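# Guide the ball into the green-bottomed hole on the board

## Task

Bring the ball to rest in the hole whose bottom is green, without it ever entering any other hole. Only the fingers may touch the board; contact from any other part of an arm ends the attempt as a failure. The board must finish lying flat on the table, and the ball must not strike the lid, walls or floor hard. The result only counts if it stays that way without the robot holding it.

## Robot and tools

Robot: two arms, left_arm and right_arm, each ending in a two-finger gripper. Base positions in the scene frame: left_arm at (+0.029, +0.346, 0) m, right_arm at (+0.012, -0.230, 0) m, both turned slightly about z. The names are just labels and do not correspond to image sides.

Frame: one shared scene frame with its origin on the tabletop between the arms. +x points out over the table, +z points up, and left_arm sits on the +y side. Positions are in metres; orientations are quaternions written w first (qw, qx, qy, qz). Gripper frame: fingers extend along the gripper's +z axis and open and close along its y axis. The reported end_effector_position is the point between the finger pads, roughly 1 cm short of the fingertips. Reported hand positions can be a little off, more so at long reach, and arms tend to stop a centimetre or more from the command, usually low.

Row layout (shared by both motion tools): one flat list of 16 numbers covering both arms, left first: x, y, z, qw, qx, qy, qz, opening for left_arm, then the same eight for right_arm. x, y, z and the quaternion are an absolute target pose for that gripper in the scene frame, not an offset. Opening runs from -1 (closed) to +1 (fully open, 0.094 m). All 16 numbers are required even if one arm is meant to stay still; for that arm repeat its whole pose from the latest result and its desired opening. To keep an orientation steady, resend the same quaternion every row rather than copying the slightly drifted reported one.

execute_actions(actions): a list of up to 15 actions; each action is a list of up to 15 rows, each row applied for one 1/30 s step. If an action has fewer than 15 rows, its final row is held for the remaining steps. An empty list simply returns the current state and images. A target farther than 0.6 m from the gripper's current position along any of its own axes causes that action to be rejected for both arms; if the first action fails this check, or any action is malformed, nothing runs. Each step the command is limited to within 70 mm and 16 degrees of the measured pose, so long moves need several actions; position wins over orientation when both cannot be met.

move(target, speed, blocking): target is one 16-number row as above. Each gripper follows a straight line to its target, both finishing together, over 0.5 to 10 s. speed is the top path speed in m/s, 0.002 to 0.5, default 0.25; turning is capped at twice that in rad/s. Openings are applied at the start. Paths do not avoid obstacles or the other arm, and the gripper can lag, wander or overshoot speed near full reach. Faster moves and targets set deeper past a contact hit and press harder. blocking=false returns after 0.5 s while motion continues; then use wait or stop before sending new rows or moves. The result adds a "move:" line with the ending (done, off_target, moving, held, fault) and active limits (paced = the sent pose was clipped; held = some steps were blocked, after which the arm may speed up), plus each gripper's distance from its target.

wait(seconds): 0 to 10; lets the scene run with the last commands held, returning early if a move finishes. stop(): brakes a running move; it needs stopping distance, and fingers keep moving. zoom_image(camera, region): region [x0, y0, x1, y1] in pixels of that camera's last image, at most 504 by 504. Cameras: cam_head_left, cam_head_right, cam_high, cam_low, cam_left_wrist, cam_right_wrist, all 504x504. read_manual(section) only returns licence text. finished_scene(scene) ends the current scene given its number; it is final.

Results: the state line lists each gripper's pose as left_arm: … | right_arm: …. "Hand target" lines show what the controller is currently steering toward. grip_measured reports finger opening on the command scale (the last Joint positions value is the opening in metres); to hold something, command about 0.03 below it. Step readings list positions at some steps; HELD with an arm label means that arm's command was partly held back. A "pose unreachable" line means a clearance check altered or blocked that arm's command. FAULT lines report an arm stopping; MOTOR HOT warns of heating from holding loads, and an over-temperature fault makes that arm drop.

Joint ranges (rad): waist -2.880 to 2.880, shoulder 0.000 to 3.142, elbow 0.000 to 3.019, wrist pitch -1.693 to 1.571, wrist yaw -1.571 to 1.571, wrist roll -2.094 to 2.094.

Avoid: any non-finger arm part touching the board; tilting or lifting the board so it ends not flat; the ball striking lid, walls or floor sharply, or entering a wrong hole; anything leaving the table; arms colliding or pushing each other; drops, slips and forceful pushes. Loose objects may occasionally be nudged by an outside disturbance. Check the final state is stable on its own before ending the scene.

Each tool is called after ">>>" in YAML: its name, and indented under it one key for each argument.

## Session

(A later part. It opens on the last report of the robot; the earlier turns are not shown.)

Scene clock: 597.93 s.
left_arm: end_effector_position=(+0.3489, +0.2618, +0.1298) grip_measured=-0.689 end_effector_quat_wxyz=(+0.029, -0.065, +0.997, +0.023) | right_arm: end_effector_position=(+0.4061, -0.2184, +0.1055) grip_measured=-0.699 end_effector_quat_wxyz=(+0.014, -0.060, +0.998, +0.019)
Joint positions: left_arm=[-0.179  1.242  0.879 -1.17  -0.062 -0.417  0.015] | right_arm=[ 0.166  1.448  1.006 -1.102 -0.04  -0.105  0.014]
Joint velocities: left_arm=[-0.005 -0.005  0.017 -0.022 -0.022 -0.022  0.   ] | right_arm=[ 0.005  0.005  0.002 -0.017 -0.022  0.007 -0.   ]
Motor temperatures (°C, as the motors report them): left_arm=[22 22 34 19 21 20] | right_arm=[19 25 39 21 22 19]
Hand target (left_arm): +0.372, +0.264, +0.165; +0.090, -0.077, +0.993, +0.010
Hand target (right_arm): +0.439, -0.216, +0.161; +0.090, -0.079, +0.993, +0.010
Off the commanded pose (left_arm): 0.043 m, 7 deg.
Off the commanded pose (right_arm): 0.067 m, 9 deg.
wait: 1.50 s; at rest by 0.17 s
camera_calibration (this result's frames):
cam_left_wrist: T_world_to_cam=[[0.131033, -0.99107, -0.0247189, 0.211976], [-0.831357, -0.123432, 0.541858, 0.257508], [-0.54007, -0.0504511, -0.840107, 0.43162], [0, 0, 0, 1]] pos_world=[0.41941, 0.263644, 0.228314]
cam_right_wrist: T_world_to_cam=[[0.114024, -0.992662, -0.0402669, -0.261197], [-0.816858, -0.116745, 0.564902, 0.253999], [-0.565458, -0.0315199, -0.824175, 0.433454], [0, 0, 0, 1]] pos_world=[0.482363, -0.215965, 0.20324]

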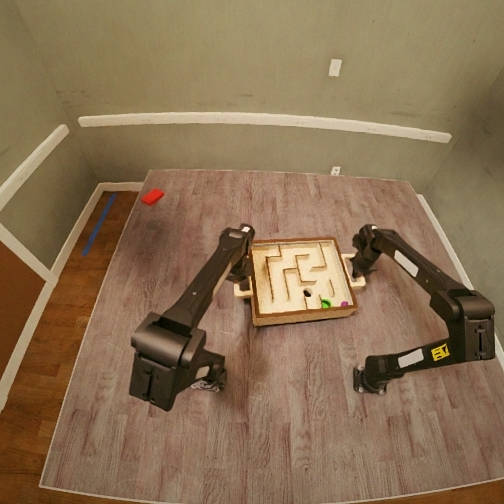

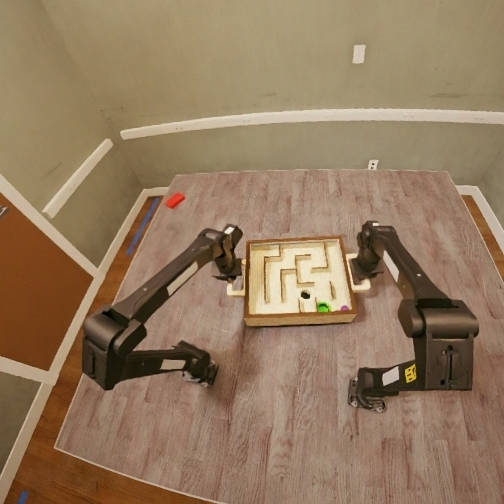

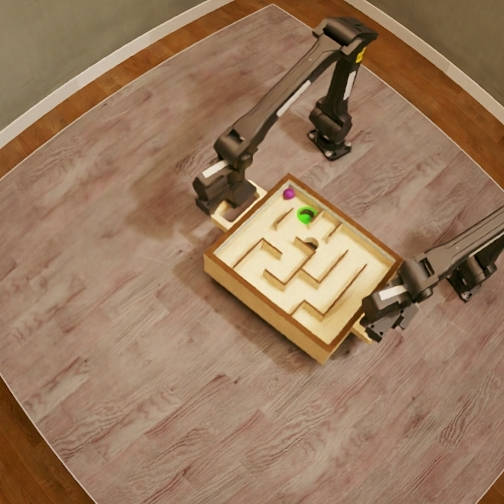

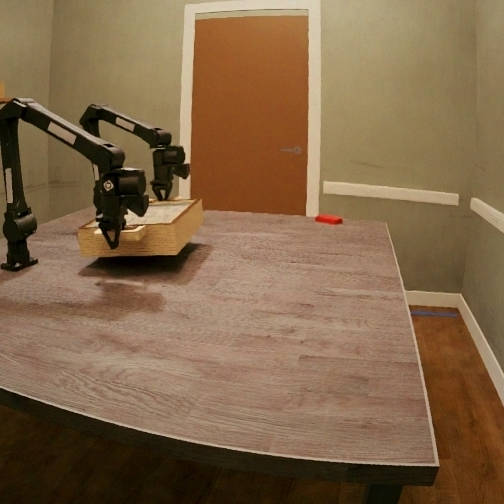

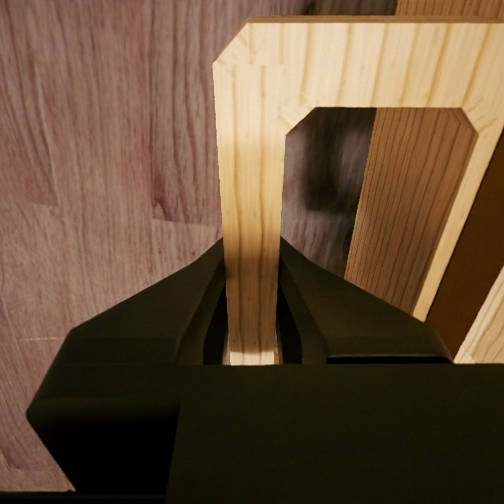

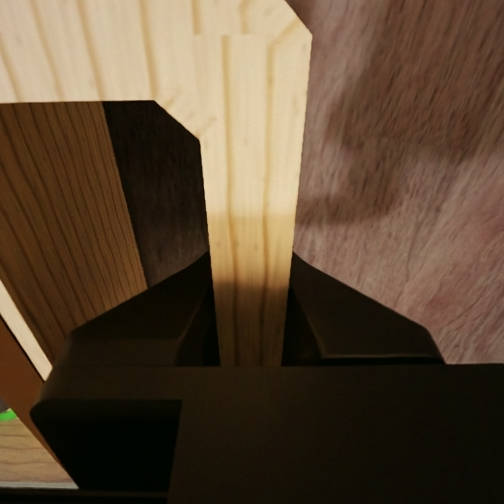

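>>> move:
  target: [0.378,0.263,0.125,0.065,-0.078,0.995,-0.036,-0.8,0.445,-0.217,0.18,0.065,-0.078,0.995,-0.036,-0.8]
  speed: 0.03

>>> wait:
  seconds: 1.5

>>> zoom_image:
  camera: "cam_high"
  region: [175,165,405,395]

Scene clock: 605.23 s.
left_arm: end_effector_position=(+0.3543, +0.2614, +0.1068) grip_measured=-0.689 end_effector_quat_wxyz=(+0.024, -0.073, +0.997, -0.028) | right_arm: end_effector_position=(+0.4174, -0.2194, +0.1267) grip_measured=-0.699 end_effector_quat_wxyz=(+0.007, -0.067, +0.997, -0.028)
Joint positions: left_arm=[-0.124  1.268  0.835 -1.075  0.039 -0.38   0.015] | right_arm=[ 0.204  1.459  1.078 -1.174  0.055 -0.082  0.014]
Joint velocities: left_arm=[-0.005 -0.005 -0.007  0.017 -0.007 -0.007  0.   ] | right_arm=[-0.005 -0.005 -0.017  0.002 -0.051 -0.081  0.001]
Motor temperatures (°C, as the motors report them): left_arm=[22 22 33 19 20 20] | right_arm=[19 24 40 21 22 19]
Hand target (left_arm): +0.377, +0.263, +0.126; +0.065, -0.078, +0.994, -0.036
Hand target (right_arm): +0.440, -0.217, +0.180; +0.065, -0.078, +0.994, -0.036
Off the commanded pose (left_arm): 0.030 m, 5 deg.
Off the commanded pose (right_arm): 0.060 m, 7 deg.
move: off_target (left_arm, right_arm)
camera_calibration (this result's frames):
cam_left_wrist: T_world_to_cam=[[0.143799, -0.986713, 0.0756295, 0.193916], [-0.829047, -0.0783851, 0.553658, 0.260563], [-0.540373, -0.142316, -0.829303, 0.438148], [0, 0, 0, 1]] pos_world=[0.424898, 0.274119, 0.204429]
cam_right_wrist: T_world_to_cam=[[0.126462, -0.990558, 0.0529332, -0.279155], [-0.811659, -0.0726499, 0.579596, 0.256799], [-0.570277, -0.11626, -0.813183, 0.439281], [0, 0, 0, 1]] pos_world=[0.494247, -0.206792, 0.223153]

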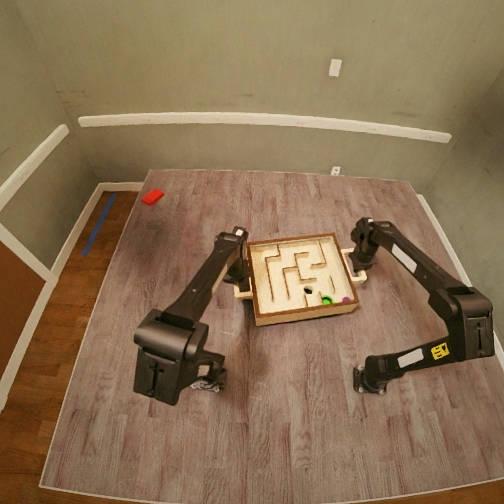

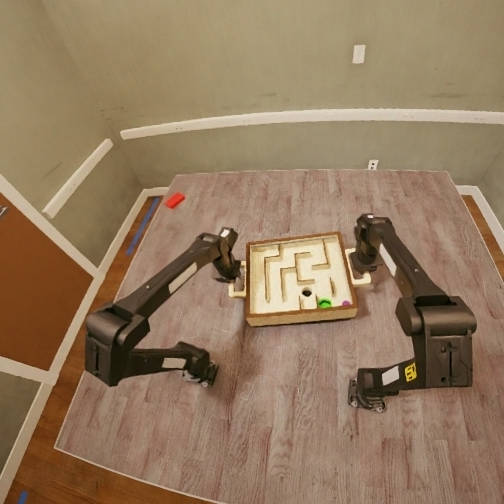

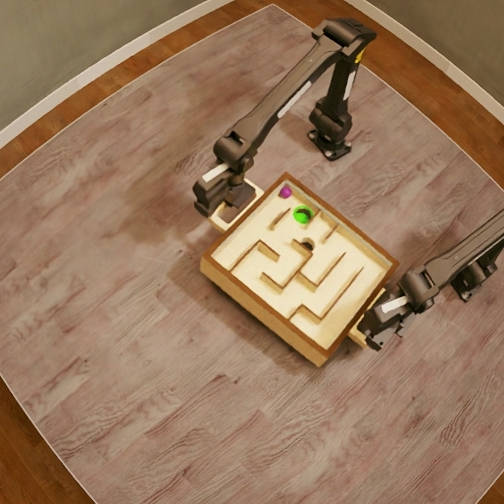

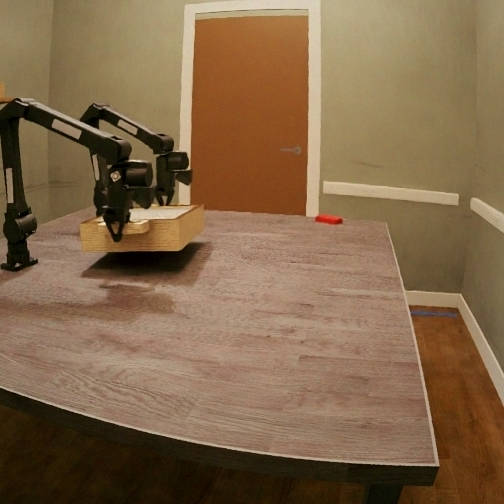

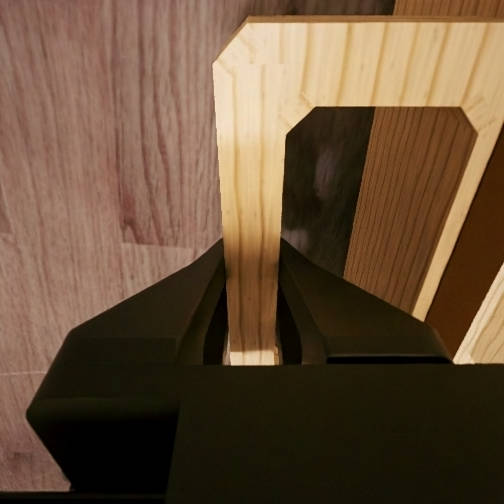

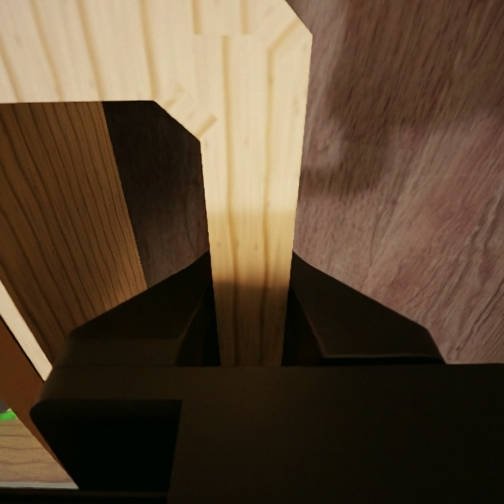

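Scene clock: 606.73 s.
left_arm: end_effector_position=(+0.3543, +0.2614, +0.1067) grip_measured=-0.689 end_effector_quat_wxyz=(+0.024, -0.073, +0.997, -0.028) | right_arm: end_effector_position=(+0.4174, -0.2194, +0.1267) grip_measured=-0.699 end_effector_quat_wxyz=(+0.007, -0.067, +0.997, -0.028)
Joint positions: left_arm=[-0.124  1.268  0.835 -1.075  0.039 -0.38   0.015] | right_arm=[ 0.204  1.459  1.078 -1.174  0.055 -0.082  0.014]
Joint velocities: left_arm=[ 0.005 -0.005  0.002 -0.007 -0.022 -0.022  0.001] | right_arm=[ 0.005 -0.005  0.002  0.012  0.066 -0.022 -0.   ]
Motor temperatures (°C, as the motors report them): left_arm=[22 22 33 19 20 20] | right_arm=[19 24 40 21 22 19]
Hand target (left_arm): +0.377, +0.263, +0.126; +0.065, -0.078, +0.994, -0.036
Hand target (right_arm): +0.440, -0.217, +0.180; +0.065, -0.078, +0.994, -0.036
Off the commanded pose (left_arm): 0.030 m, 5 deg.
Off the commanded pose (right_arm): 0.060 m, 7 deg.
wait: 1.50 s; at rest by 0.17 s
camera_calibration (this result's frames):
cam_left_wrist: T_world_to_cam=[[0.143827, -0.986719, 0.0754894, 0.193935], [-0.828841, -0.0784338, 0.553959, 0.26053], [-0.540681, -0.142243, -0.829115, 0.438115], [0, 0, 0, 1]] pos_world=[0.424925, 0.274113, 0.204284]
cam_right_wrist: T_world_to_cam=[[0.126462, -0.990558, 0.0529332, -0.279155], [-0.811659, -0.0726499, 0.579596, 0.256799], [-0.570277, -0.11626, -0.813183, 0.439281], [0, 0, 0, 1]] pos_world=[0.494247, -0.206792, 0.223153]

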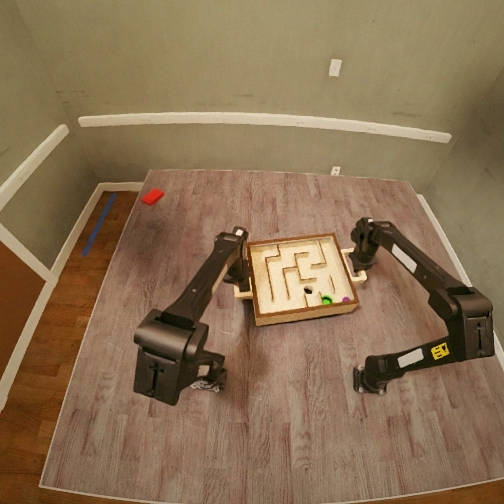

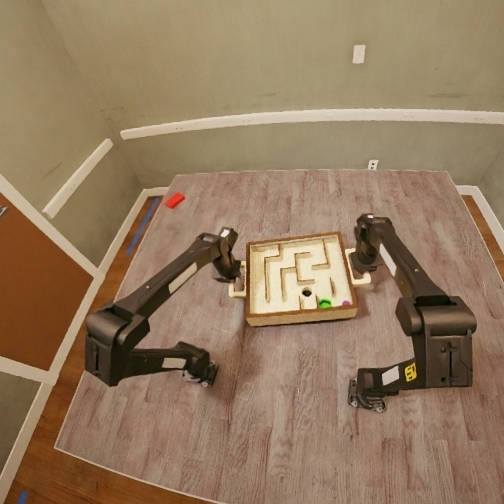

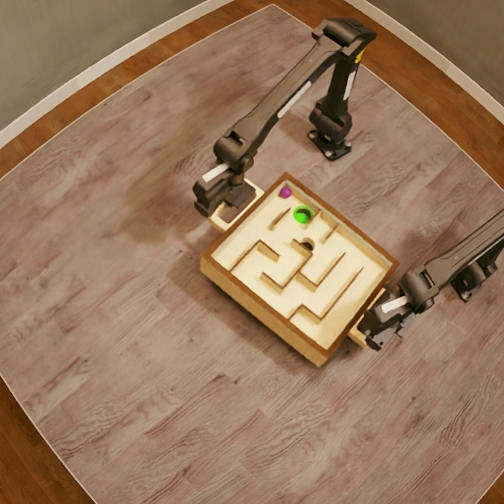

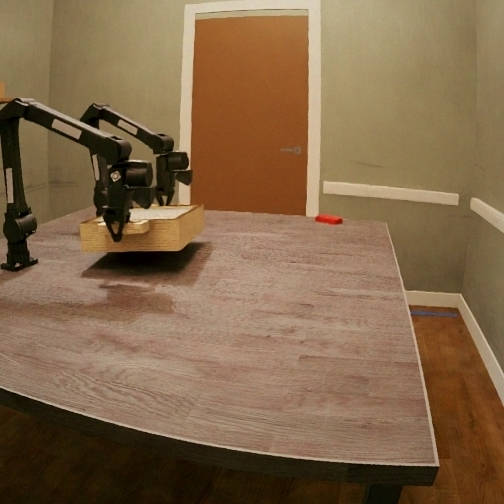

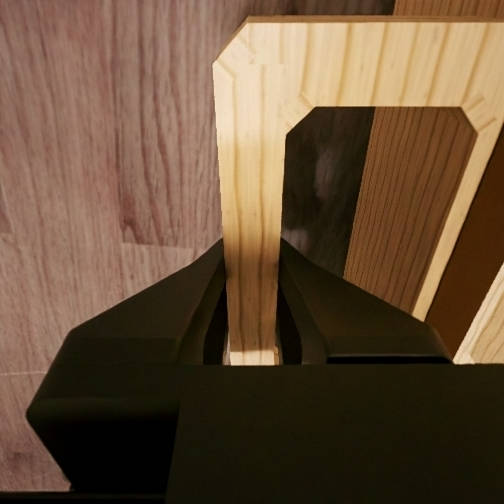

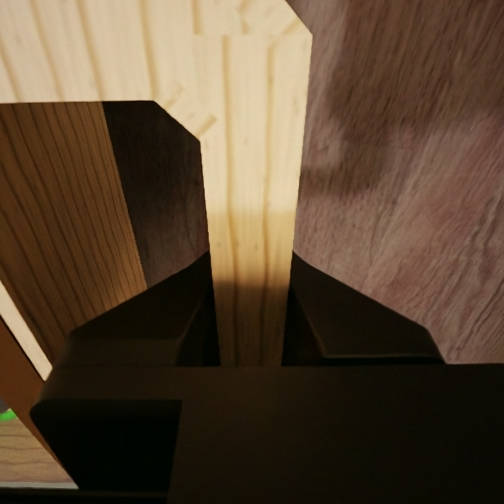

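Region (175, 165, 405, 395) of cam_high's 504x504 image, scaled by 2.191, with more detail than that image has.

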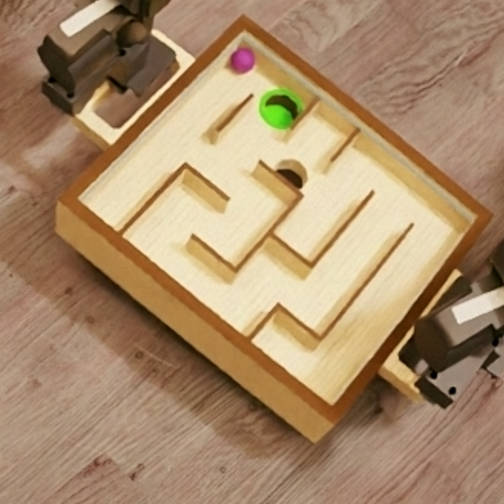

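>>> move:
  target: [0.378,0.263,0.122,0.047,-0.078,0.995,-0.04,-0.8,0.445,-0.217,0.18,0.047,-0.078,0.995,-0.04,-0.8]
  speed: 0.012

>>> wait:
  seconds: 1.5

>>> zoom_image:
  camera: "cam_high"
  region: [175,165,405,395]

Scene clock: 621.83 s.
left_arm: end_effector_position=(+0.3416, +0.2617, +0.0915) grip_measured=-0.689 end_effector_quat_wxyz=(-0.003, -0.077, +0.996, -0.036) | right_arm: end_effector_position=(+0.4107, -0.2182, +0.1252) grip_measured=-0.699 end_effector_quat_wxyz=(-0.016, -0.070, +0.997, -0.034)
Joint positions: left_arm=[-0.116  1.285  0.806 -1.075  0.07  -0.378  0.015] | right_arm=[ 0.213  1.474  1.088 -1.217  0.068 -0.078  0.014]
Joint velocities: left_arm=[-0.005 -0.024  0.002 -0.007  0.037 -0.066 -0.   ] | right_arm=[-0.005 -0.005 -0.002 -0.012 -0.007 -0.051 -0.   ]
Motor temperatures (°C, as the motors report them): left_arm=[22 22 32 19 20 20] | right_arm=[19 24 41 21 22 19]
Hand target (left_arm): +0.376, +0.263, +0.122; +0.047, -0.078, +0.995, -0.040
Hand target (right_arm): +0.439, -0.217, +0.180; +0.048, -0.078, +0.995, -0.040
Off the commanded pose (left_arm): 0.048 m, 6 deg.
Off the commanded pose (right_arm): 0.065 m, 7 deg.
move: off_target (left_arm, right_arm)
camera_calibration (this result's frames):
cam_left_wrist: T_world_to_cam=[[0.153242, -0.984311, 0.0874508, 0.192253], [-0.798547, -0.071219, 0.597704, 0.242186], [-0.582099, -0.161427, -0.796933, 0.43489], [0, 0, 0, 1]] pos_world=[0.417085, 0.276688, 0.18501]
cam_right_wrist: T_world_to_cam=[[0.134523, -0.988945, 0.0623745, -0.281144], [-0.783594, -0.0676382, 0.61758, 0.237125], [-0.606534, -0.131955, -0.784031, 0.442182], [0, 0, 0, 1]] pos_world=[0.491829, -0.203649, 0.217776]

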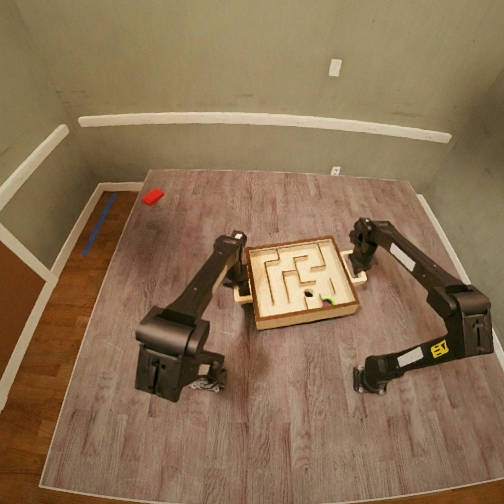

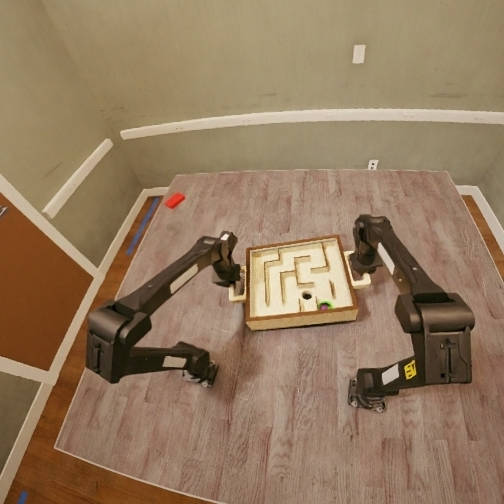

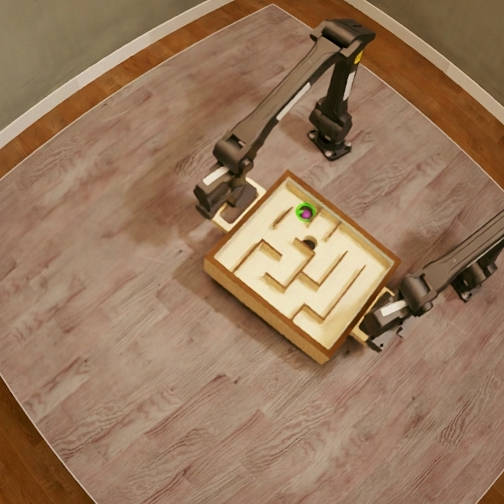

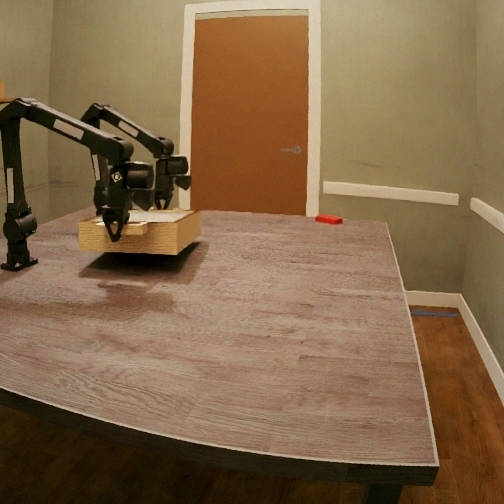

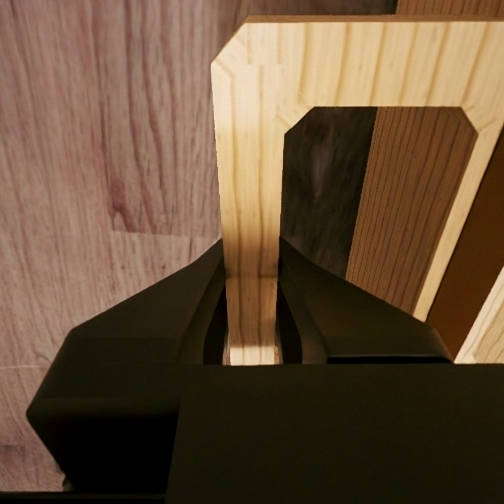

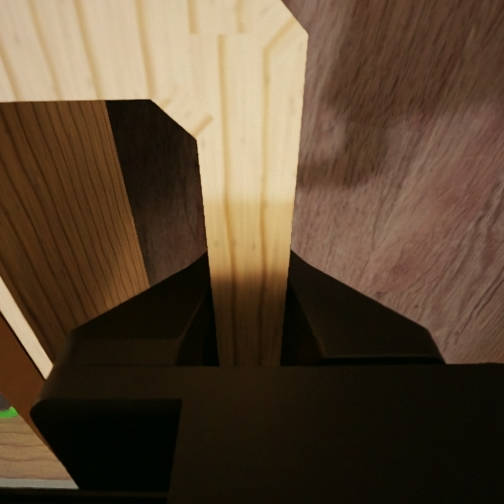

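Scene clock: 623.33 s.
left_arm: end_effector_position=(+0.3416, +0.2617, +0.0915) grip_measured=-0.689 end_effector_quat_wxyz=(-0.003, -0.077, +0.996, -0.036) | right_arm: end_effector_position=(+0.4107, -0.2182, +0.1252) grip_measured=-0.699 end_effector_quat_wxyz=(-0.016, -0.070, +0.997, -0.034)
Joint positions: left_arm=[-0.116  1.285  0.806 -1.075  0.07  -0.378  0.015] | right_arm=[ 0.213  1.474  1.088 -1.217  0.068 -0.078  0.014]
Joint velocities: left_arm=[-0.005 -0.015 -0.017 -0.012 -0.037 -0.037 -0.   ] | right_arm=[ 0.015 -0.005  0.012 -0.007 -0.051  0.051 -0.   ]
Motor temperatures (°C, as the motors report them): left_arm=[22 22 32 19 20 20] | right_arm=[19 24 41 21 22 19]
Hand target (left_arm): +0.376, +0.263, +0.122; +0.047, -0.078, +0.995, -0.040
Hand target (right_arm): +0.439, -0.217, +0.180; +0.048, -0.078, +0.995, -0.040
Off the commanded pose (left_arm): 0.048 m, 6 deg.
Off the commanded pose (right_arm): 0.065 m, 7 deg.
wait: 1.50 s; at rest by 0.17 s
camera_calibration (this result's frames):
cam_left_wrist: T_world_to_cam=[[0.153242, -0.984311, 0.0874508, 0.192253], [-0.798547, -0.071219, 0.597704, 0.242186], [-0.582099, -0.161427, -0.796933, 0.43489], [0, 0, 0, 1]] pos_world=[0.417085, 0.276688, 0.18501]
cam_right_wrist: T_world_to_cam=[[0.134523, -0.988945, 0.0623745, -0.281144], [-0.783594, -0.0676382, 0.61758, 0.237125], [-0.606534, -0.131955, -0.784031, 0.442182], [0, 0, 0, 1]] pos_world=[0.491829, -0.203649, 0.217776]

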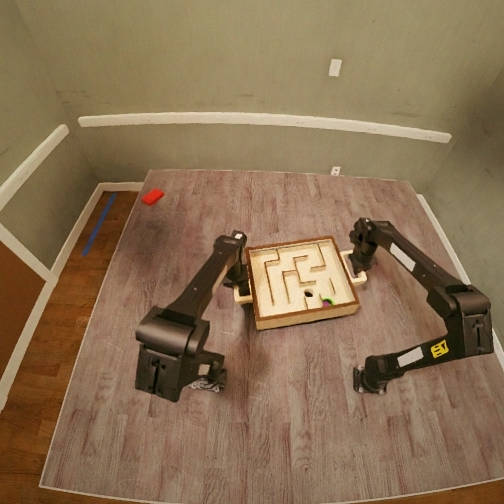

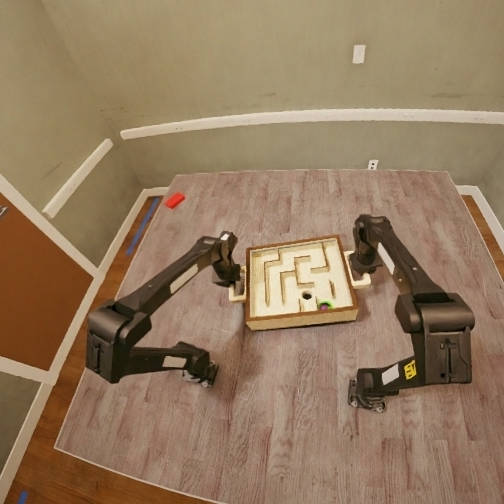

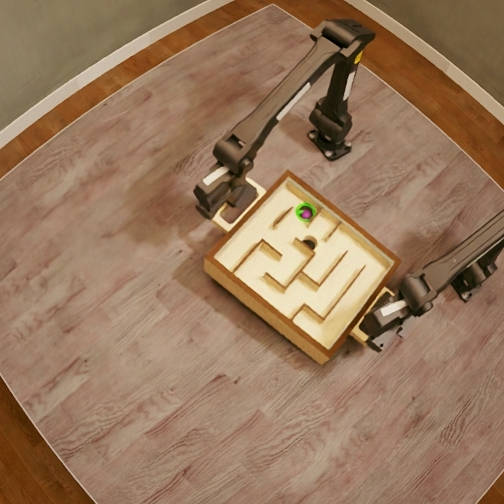

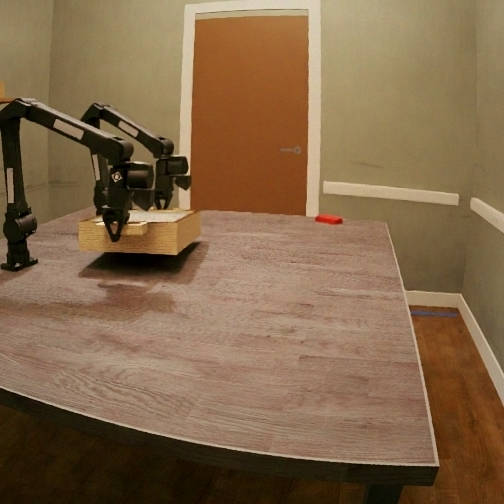

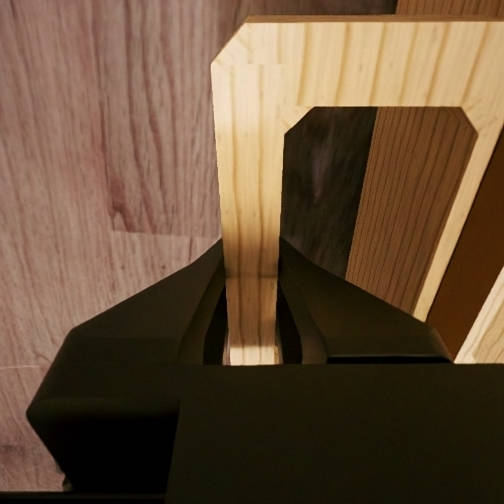

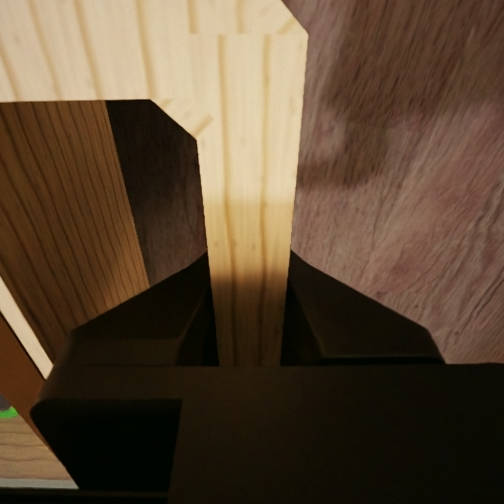

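Region (175, 165, 405, 395) of cam_high's 504x504 image, scaled by 2.191, with more detail than that image has.

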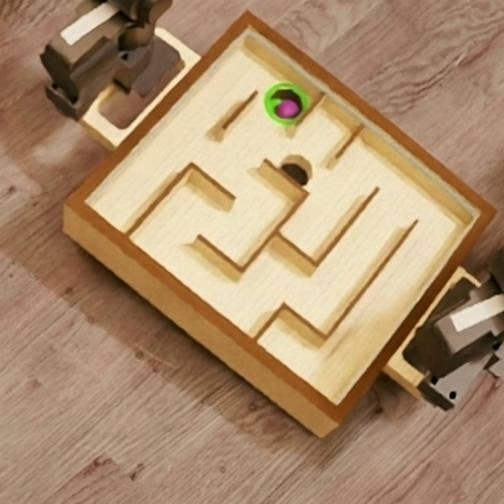

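In. Level and lower.

>>> move:
  target: [0.376,0.263,0.125,0.045,-0.078,0.995,-0.005,-0.8,0.444,-0.217,0.145,0.045,-0.078,0.995,-0.005,-0.8]
  speed: 0.03

>>> move:
  target: [0.372,0.263,0.09,0.03,-0.078,0.995,0,-0.8,0.44,-0.217,0.105,0.03,-0.078,0.995,0,-0.8]
  speed: 0.02

Scene clock: 629.33 s.
left_arm: end_effector_position=(+0.3476, +0.2656, +0.0923) grip_measured=-0.689 end_effector_quat_wxyz=(+0.005, -0.075, +0.997, -0.011) | right_arm: end_effector_position=(+0.4140, -0.2147, +0.1101) grip_measured=-0.699 end_effector_quat_wxyz=(-0.007, -0.068, +0.998, -0.007)
Joint positions: left_arm=[-0.127  1.297  0.82  -1.078  0.018 -0.386  0.015] | right_arm=[ 0.198  1.488  1.062 -1.16   0.014 -0.089  0.014]
Joint velocities: left_arm=[ 0.015  0.005 -0.007 -0.002 -0.022  0.037  0.001] | right_arm=[-0.005 -0.005 -0.012  0.002 -0.022 -0.051 -0.001]
Motor temperatures (°C, as the motors report them): left_arm=[22 22 33 19 20 20] | right_arm=[19 24 41 21 22 19]
Hand target (left_arm): +0.375, +0.263, +0.124; +0.045, -0.078, +0.996, -0.006
Hand target (right_arm): +0.441, -0.217, +0.146; +0.045, -0.079, +0.996, -0.006
Off the commanded pose (left_arm): 0.043 m, 5 deg.
Off the commanded pose (right_arm): 0.046 m, 6 deg.
move: off_target (left_arm, right_arm)
camera_calibration (this result's frames):
cam_left_wrist: T_world_to_cam=[[0.149964, -0.987897, 0.0396173, 0.201698], [-0.805268, -0.0987959, 0.584623, 0.257584], [-0.573633, -0.119575, -0.810338, 0.42687], [0, 0, 0, 1]] pos_world=[0.422043, 0.275748, 0.187328]
cam_right_wrist: T_world_to_cam=[[0.129389, -0.991545, 0.00985738, -0.269879], [-0.792381, -0.0974132, 0.602198, 0.248151], [-0.596147, -0.0857288, -0.798286, 0.44006], [0, 0, 0, 1]] pos_world=[0.493889, -0.205698, 0.204518]

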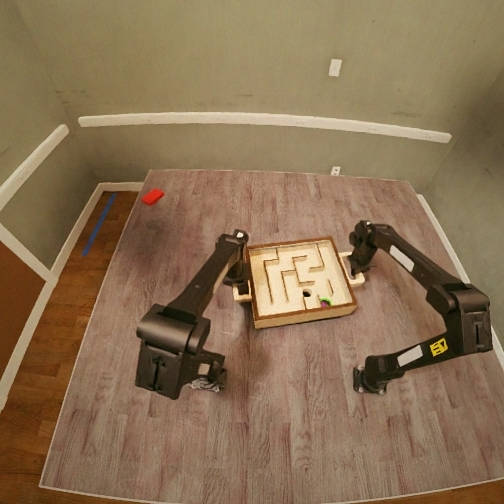

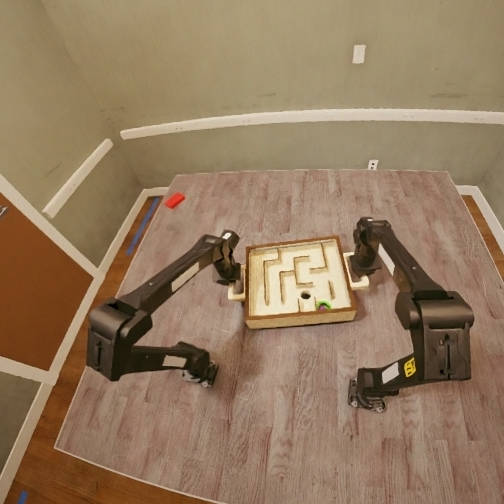

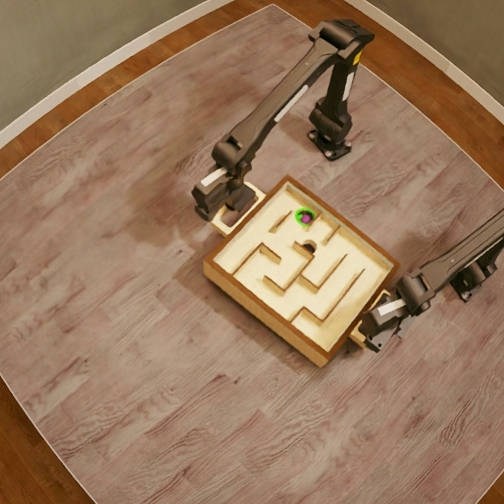

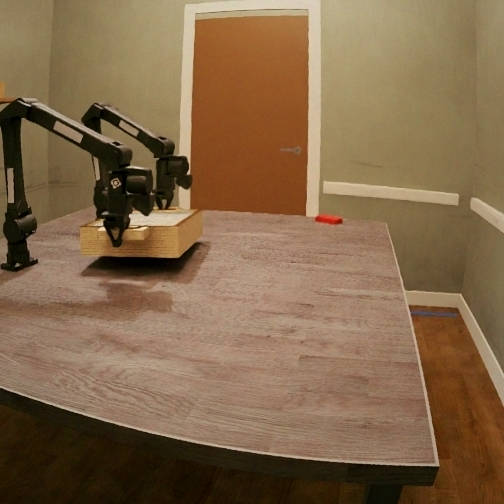

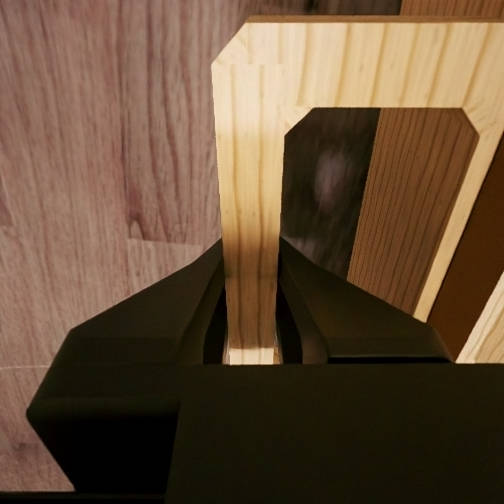

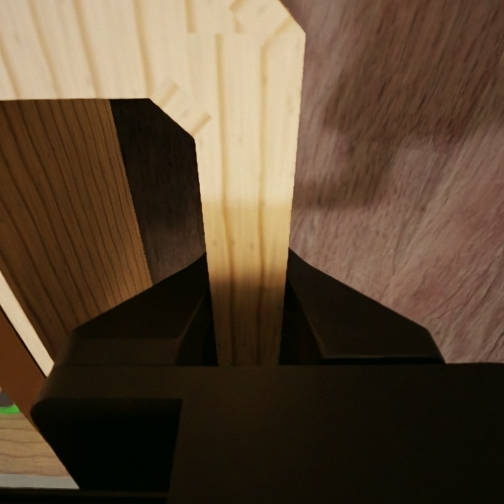

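Scene clock: 631.53 s.
left_arm: end_effector_position=(+0.3476, +0.2662, +0.0735) grip_measured=-0.689 end_effector_quat_wxyz=(-0.001, -0.077, +0.997, -0.006) | right_arm: end_effector_position=(+0.4171, -0.2139, +0.0834) grip_measured=-0.699 end_effector_quat_wxyz=(-0.009, -0.070, +0.998, -0.002)
Joint positions: left_arm=[-0.128  1.335  0.798 -1.032  0.012 -0.391  0.015] | right_arm=[ 0.196  1.531  1.033 -1.091  0.004 -0.096  0.014]
Joint velocities: left_arm=[-0.015  0.005 -0.002  0.002 -0.037 -0.007  0.001] | right_arm=[ 0.005 -0.005  0.007  0.002  0.066 -0.007 -0.   ]
Motor temperatures (°C, as the motors report them): left_arm=[22 22 33 19 20 20] | right_arm=[19 24 40 21 22 19]
Hand target (left_arm): +0.371, +0.263, +0.090; +0.030, -0.078, +0.996, -0.000
Hand target (right_arm): +0.439, -0.217, +0.106; +0.030, -0.079, +0.996, -0.001
Off the commanded pose (left_arm): 0.030 m, 4 deg.
Off the commanded pose (right_arm): 0.032 m, 5 deg.
move: off_target (left_arm, right_arm)
camera_calibration (this result's frames):
cam_left_wrist: T_world_to_cam=[[0.15382, -0.98768, 0.0287861, 0.202376], [-0.797835, -0.106961, 0.593312, 0.267632], [-0.582923, -0.11423, -0.804458, 0.413103], [0, 0, 0, 1]] pos_world=[0.423204, 0.275698, 0.167709]
cam_right_wrist: T_world_to_cam=[[0.133407, -0.991061, -0.000470577, -0.269974], [-0.789361, -0.106543, 0.604614, 0.263406], [-0.599259, -0.0802883, -0.796519, 0.423013], [0, 0, 0, 1]] pos_world=[0.497433, -0.205534, 0.177552]

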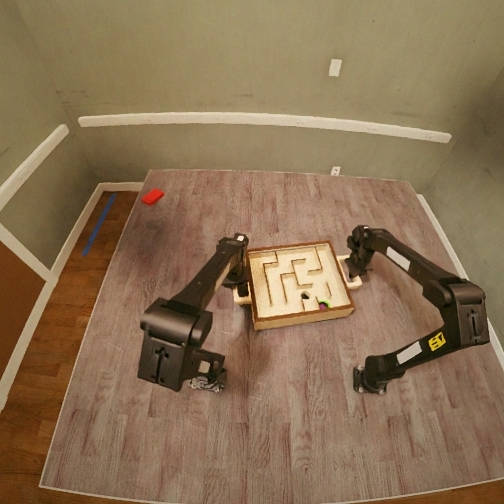

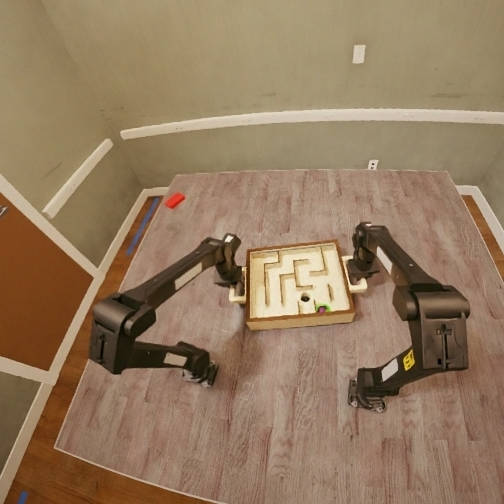

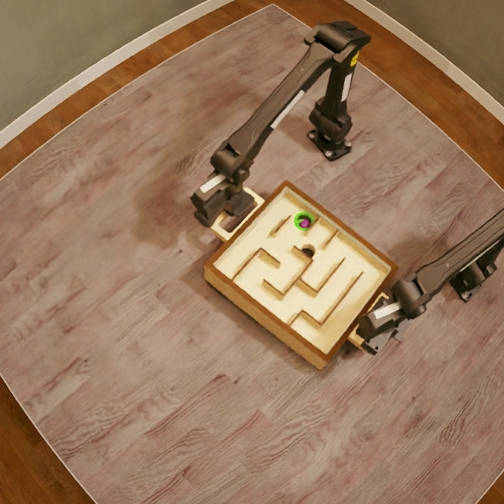

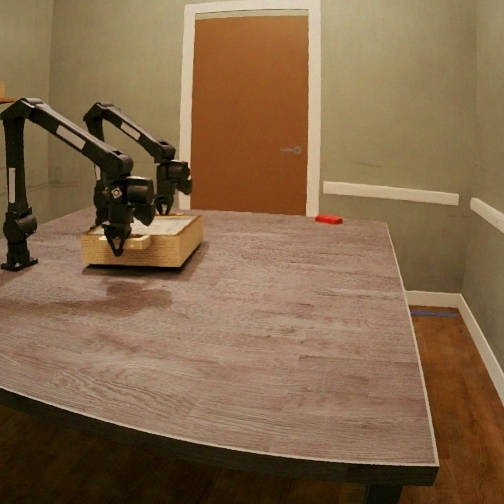

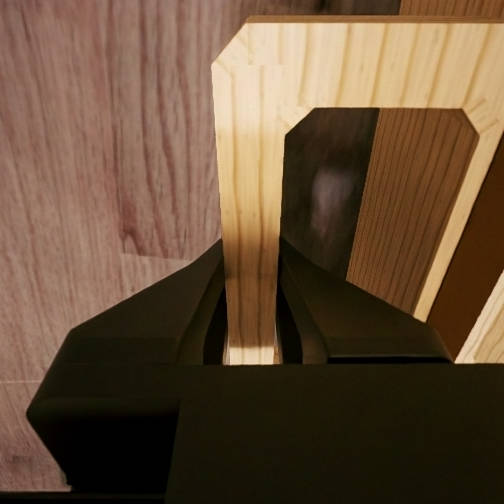

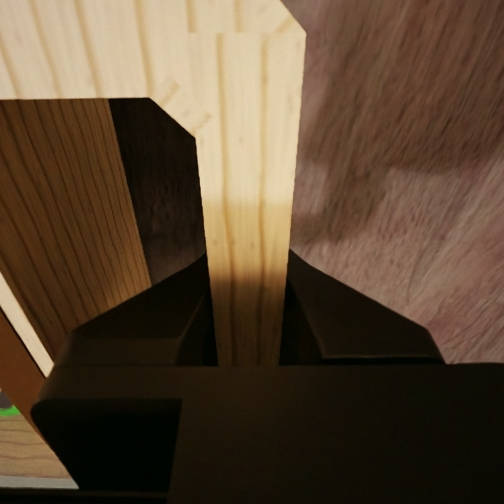

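>>> move:
  target: [0.365,0.264,0.072,0.015,-0.078,0.995,0,-0.8,0.432,-0.216,0.07,0.015,-0.078,0.995,0,-0.8]
  speed: 0.015

Scene clock: 636.97 s.
left_arm: end_effector_position=(+0.3406, +0.2662, +0.0664) grip_measured=-0.689 end_effector_quat_wxyz=(-0.010, -0.078, +0.997, -0.003) | right_arm: end_effector_position=(+0.4128, -0.2137, +0.0623) grip_measured=-0.699 end_effector_quat_wxyz=(-0.016, -0.072, +0.997, +0.000)
Joint positions: left_arm=[-0.133  1.341  0.782 -1.029  0.012 -0.397  0.015] | right_arm=[ 0.195  1.558  1.001 -1.045 -0.    -0.101  0.014]
Joint velocities: left_arm=[-0.015 -0.005  0.002  0.007  0.037 -0.066 -0.   ] | right_arm=[ 0.015 -0.005 -0.002  0.002 -0.066  0.051 -0.001]
Motor temperatures (°C, as the motors report them): left_arm=[22 22 32 19 20 20] | right_arm=[19 24 40 21 22 19]
Hand target (left_arm): +0.364, +0.264, +0.073; +0.015, -0.078, +0.997, -0.000
Hand target (right_arm): +0.432, -0.216, +0.071; +0.015, -0.078, +0.997, -0.000
Off the commanded pose (left_arm): 0.025 m, 3 deg.
Off the commanded pose (right_arm): 0.021 m, 4 deg.
move: off_target (left_arm, right_arm)
camera_calibration (this result's frames):
cam_left_wrist: T_world_to_cam=[[0.155793, -0.987558, 0.021381, 0.203503], [-0.786502, -0.110921, 0.607545, 0.262541], [-0.597614, -0.111467, -0.793998, 0.406822], [0, 0, 0, 1]] pos_world=[0.417907, 0.27544, 0.159159]
cam_right_wrist: T_world_to_cam=[[0.137416, -0.990495, -0.00600697, -0.270375], [-0.780661, -0.112033, 0.614831, 0.267428], [-0.60966, -0.079798, -0.788636, 0.407522], [0, 0, 0, 1]] pos_world=[0.494374, -0.205325, 0.155339]

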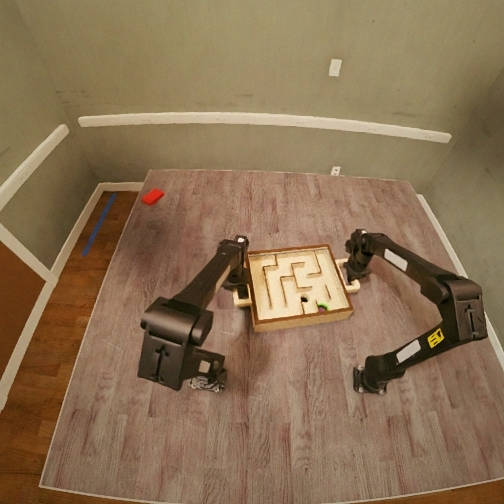

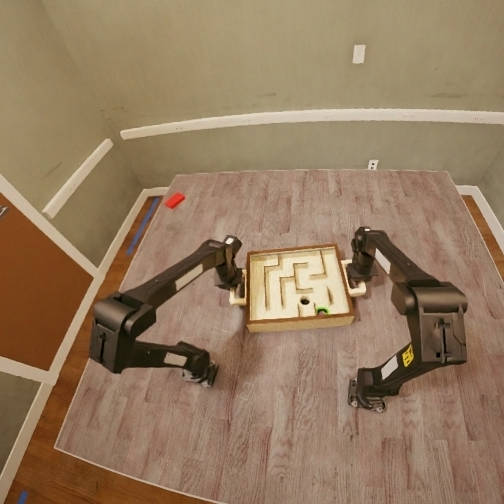

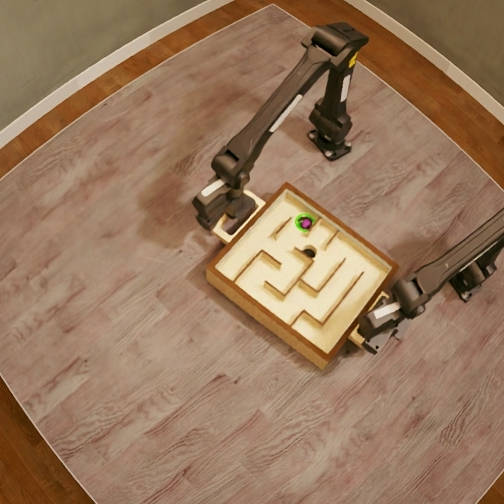

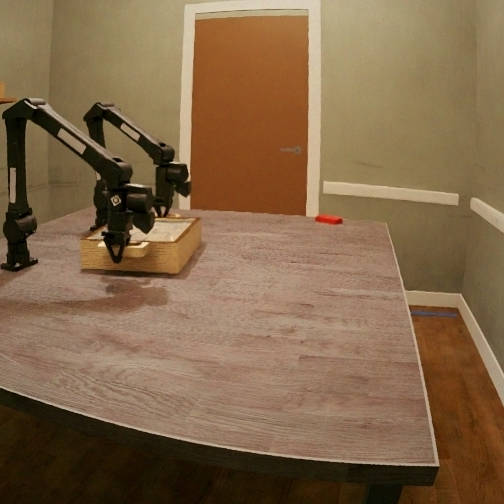

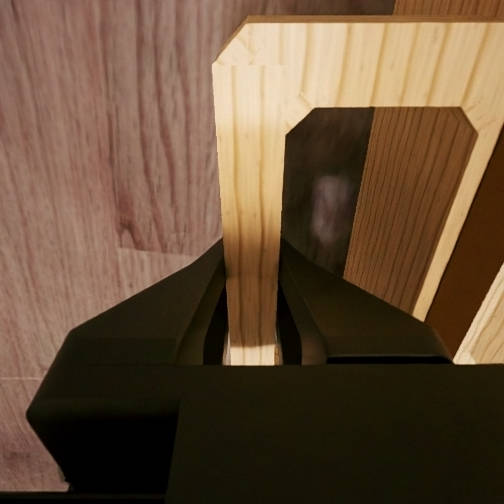

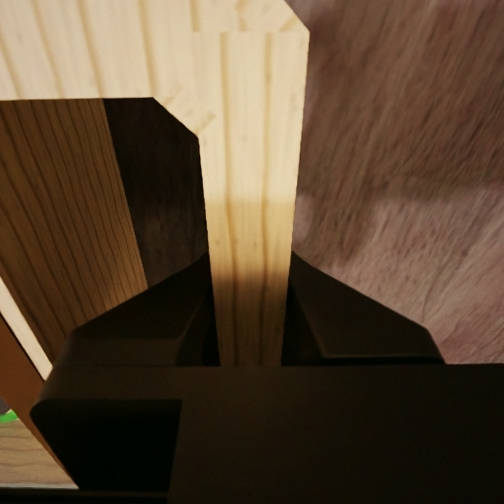

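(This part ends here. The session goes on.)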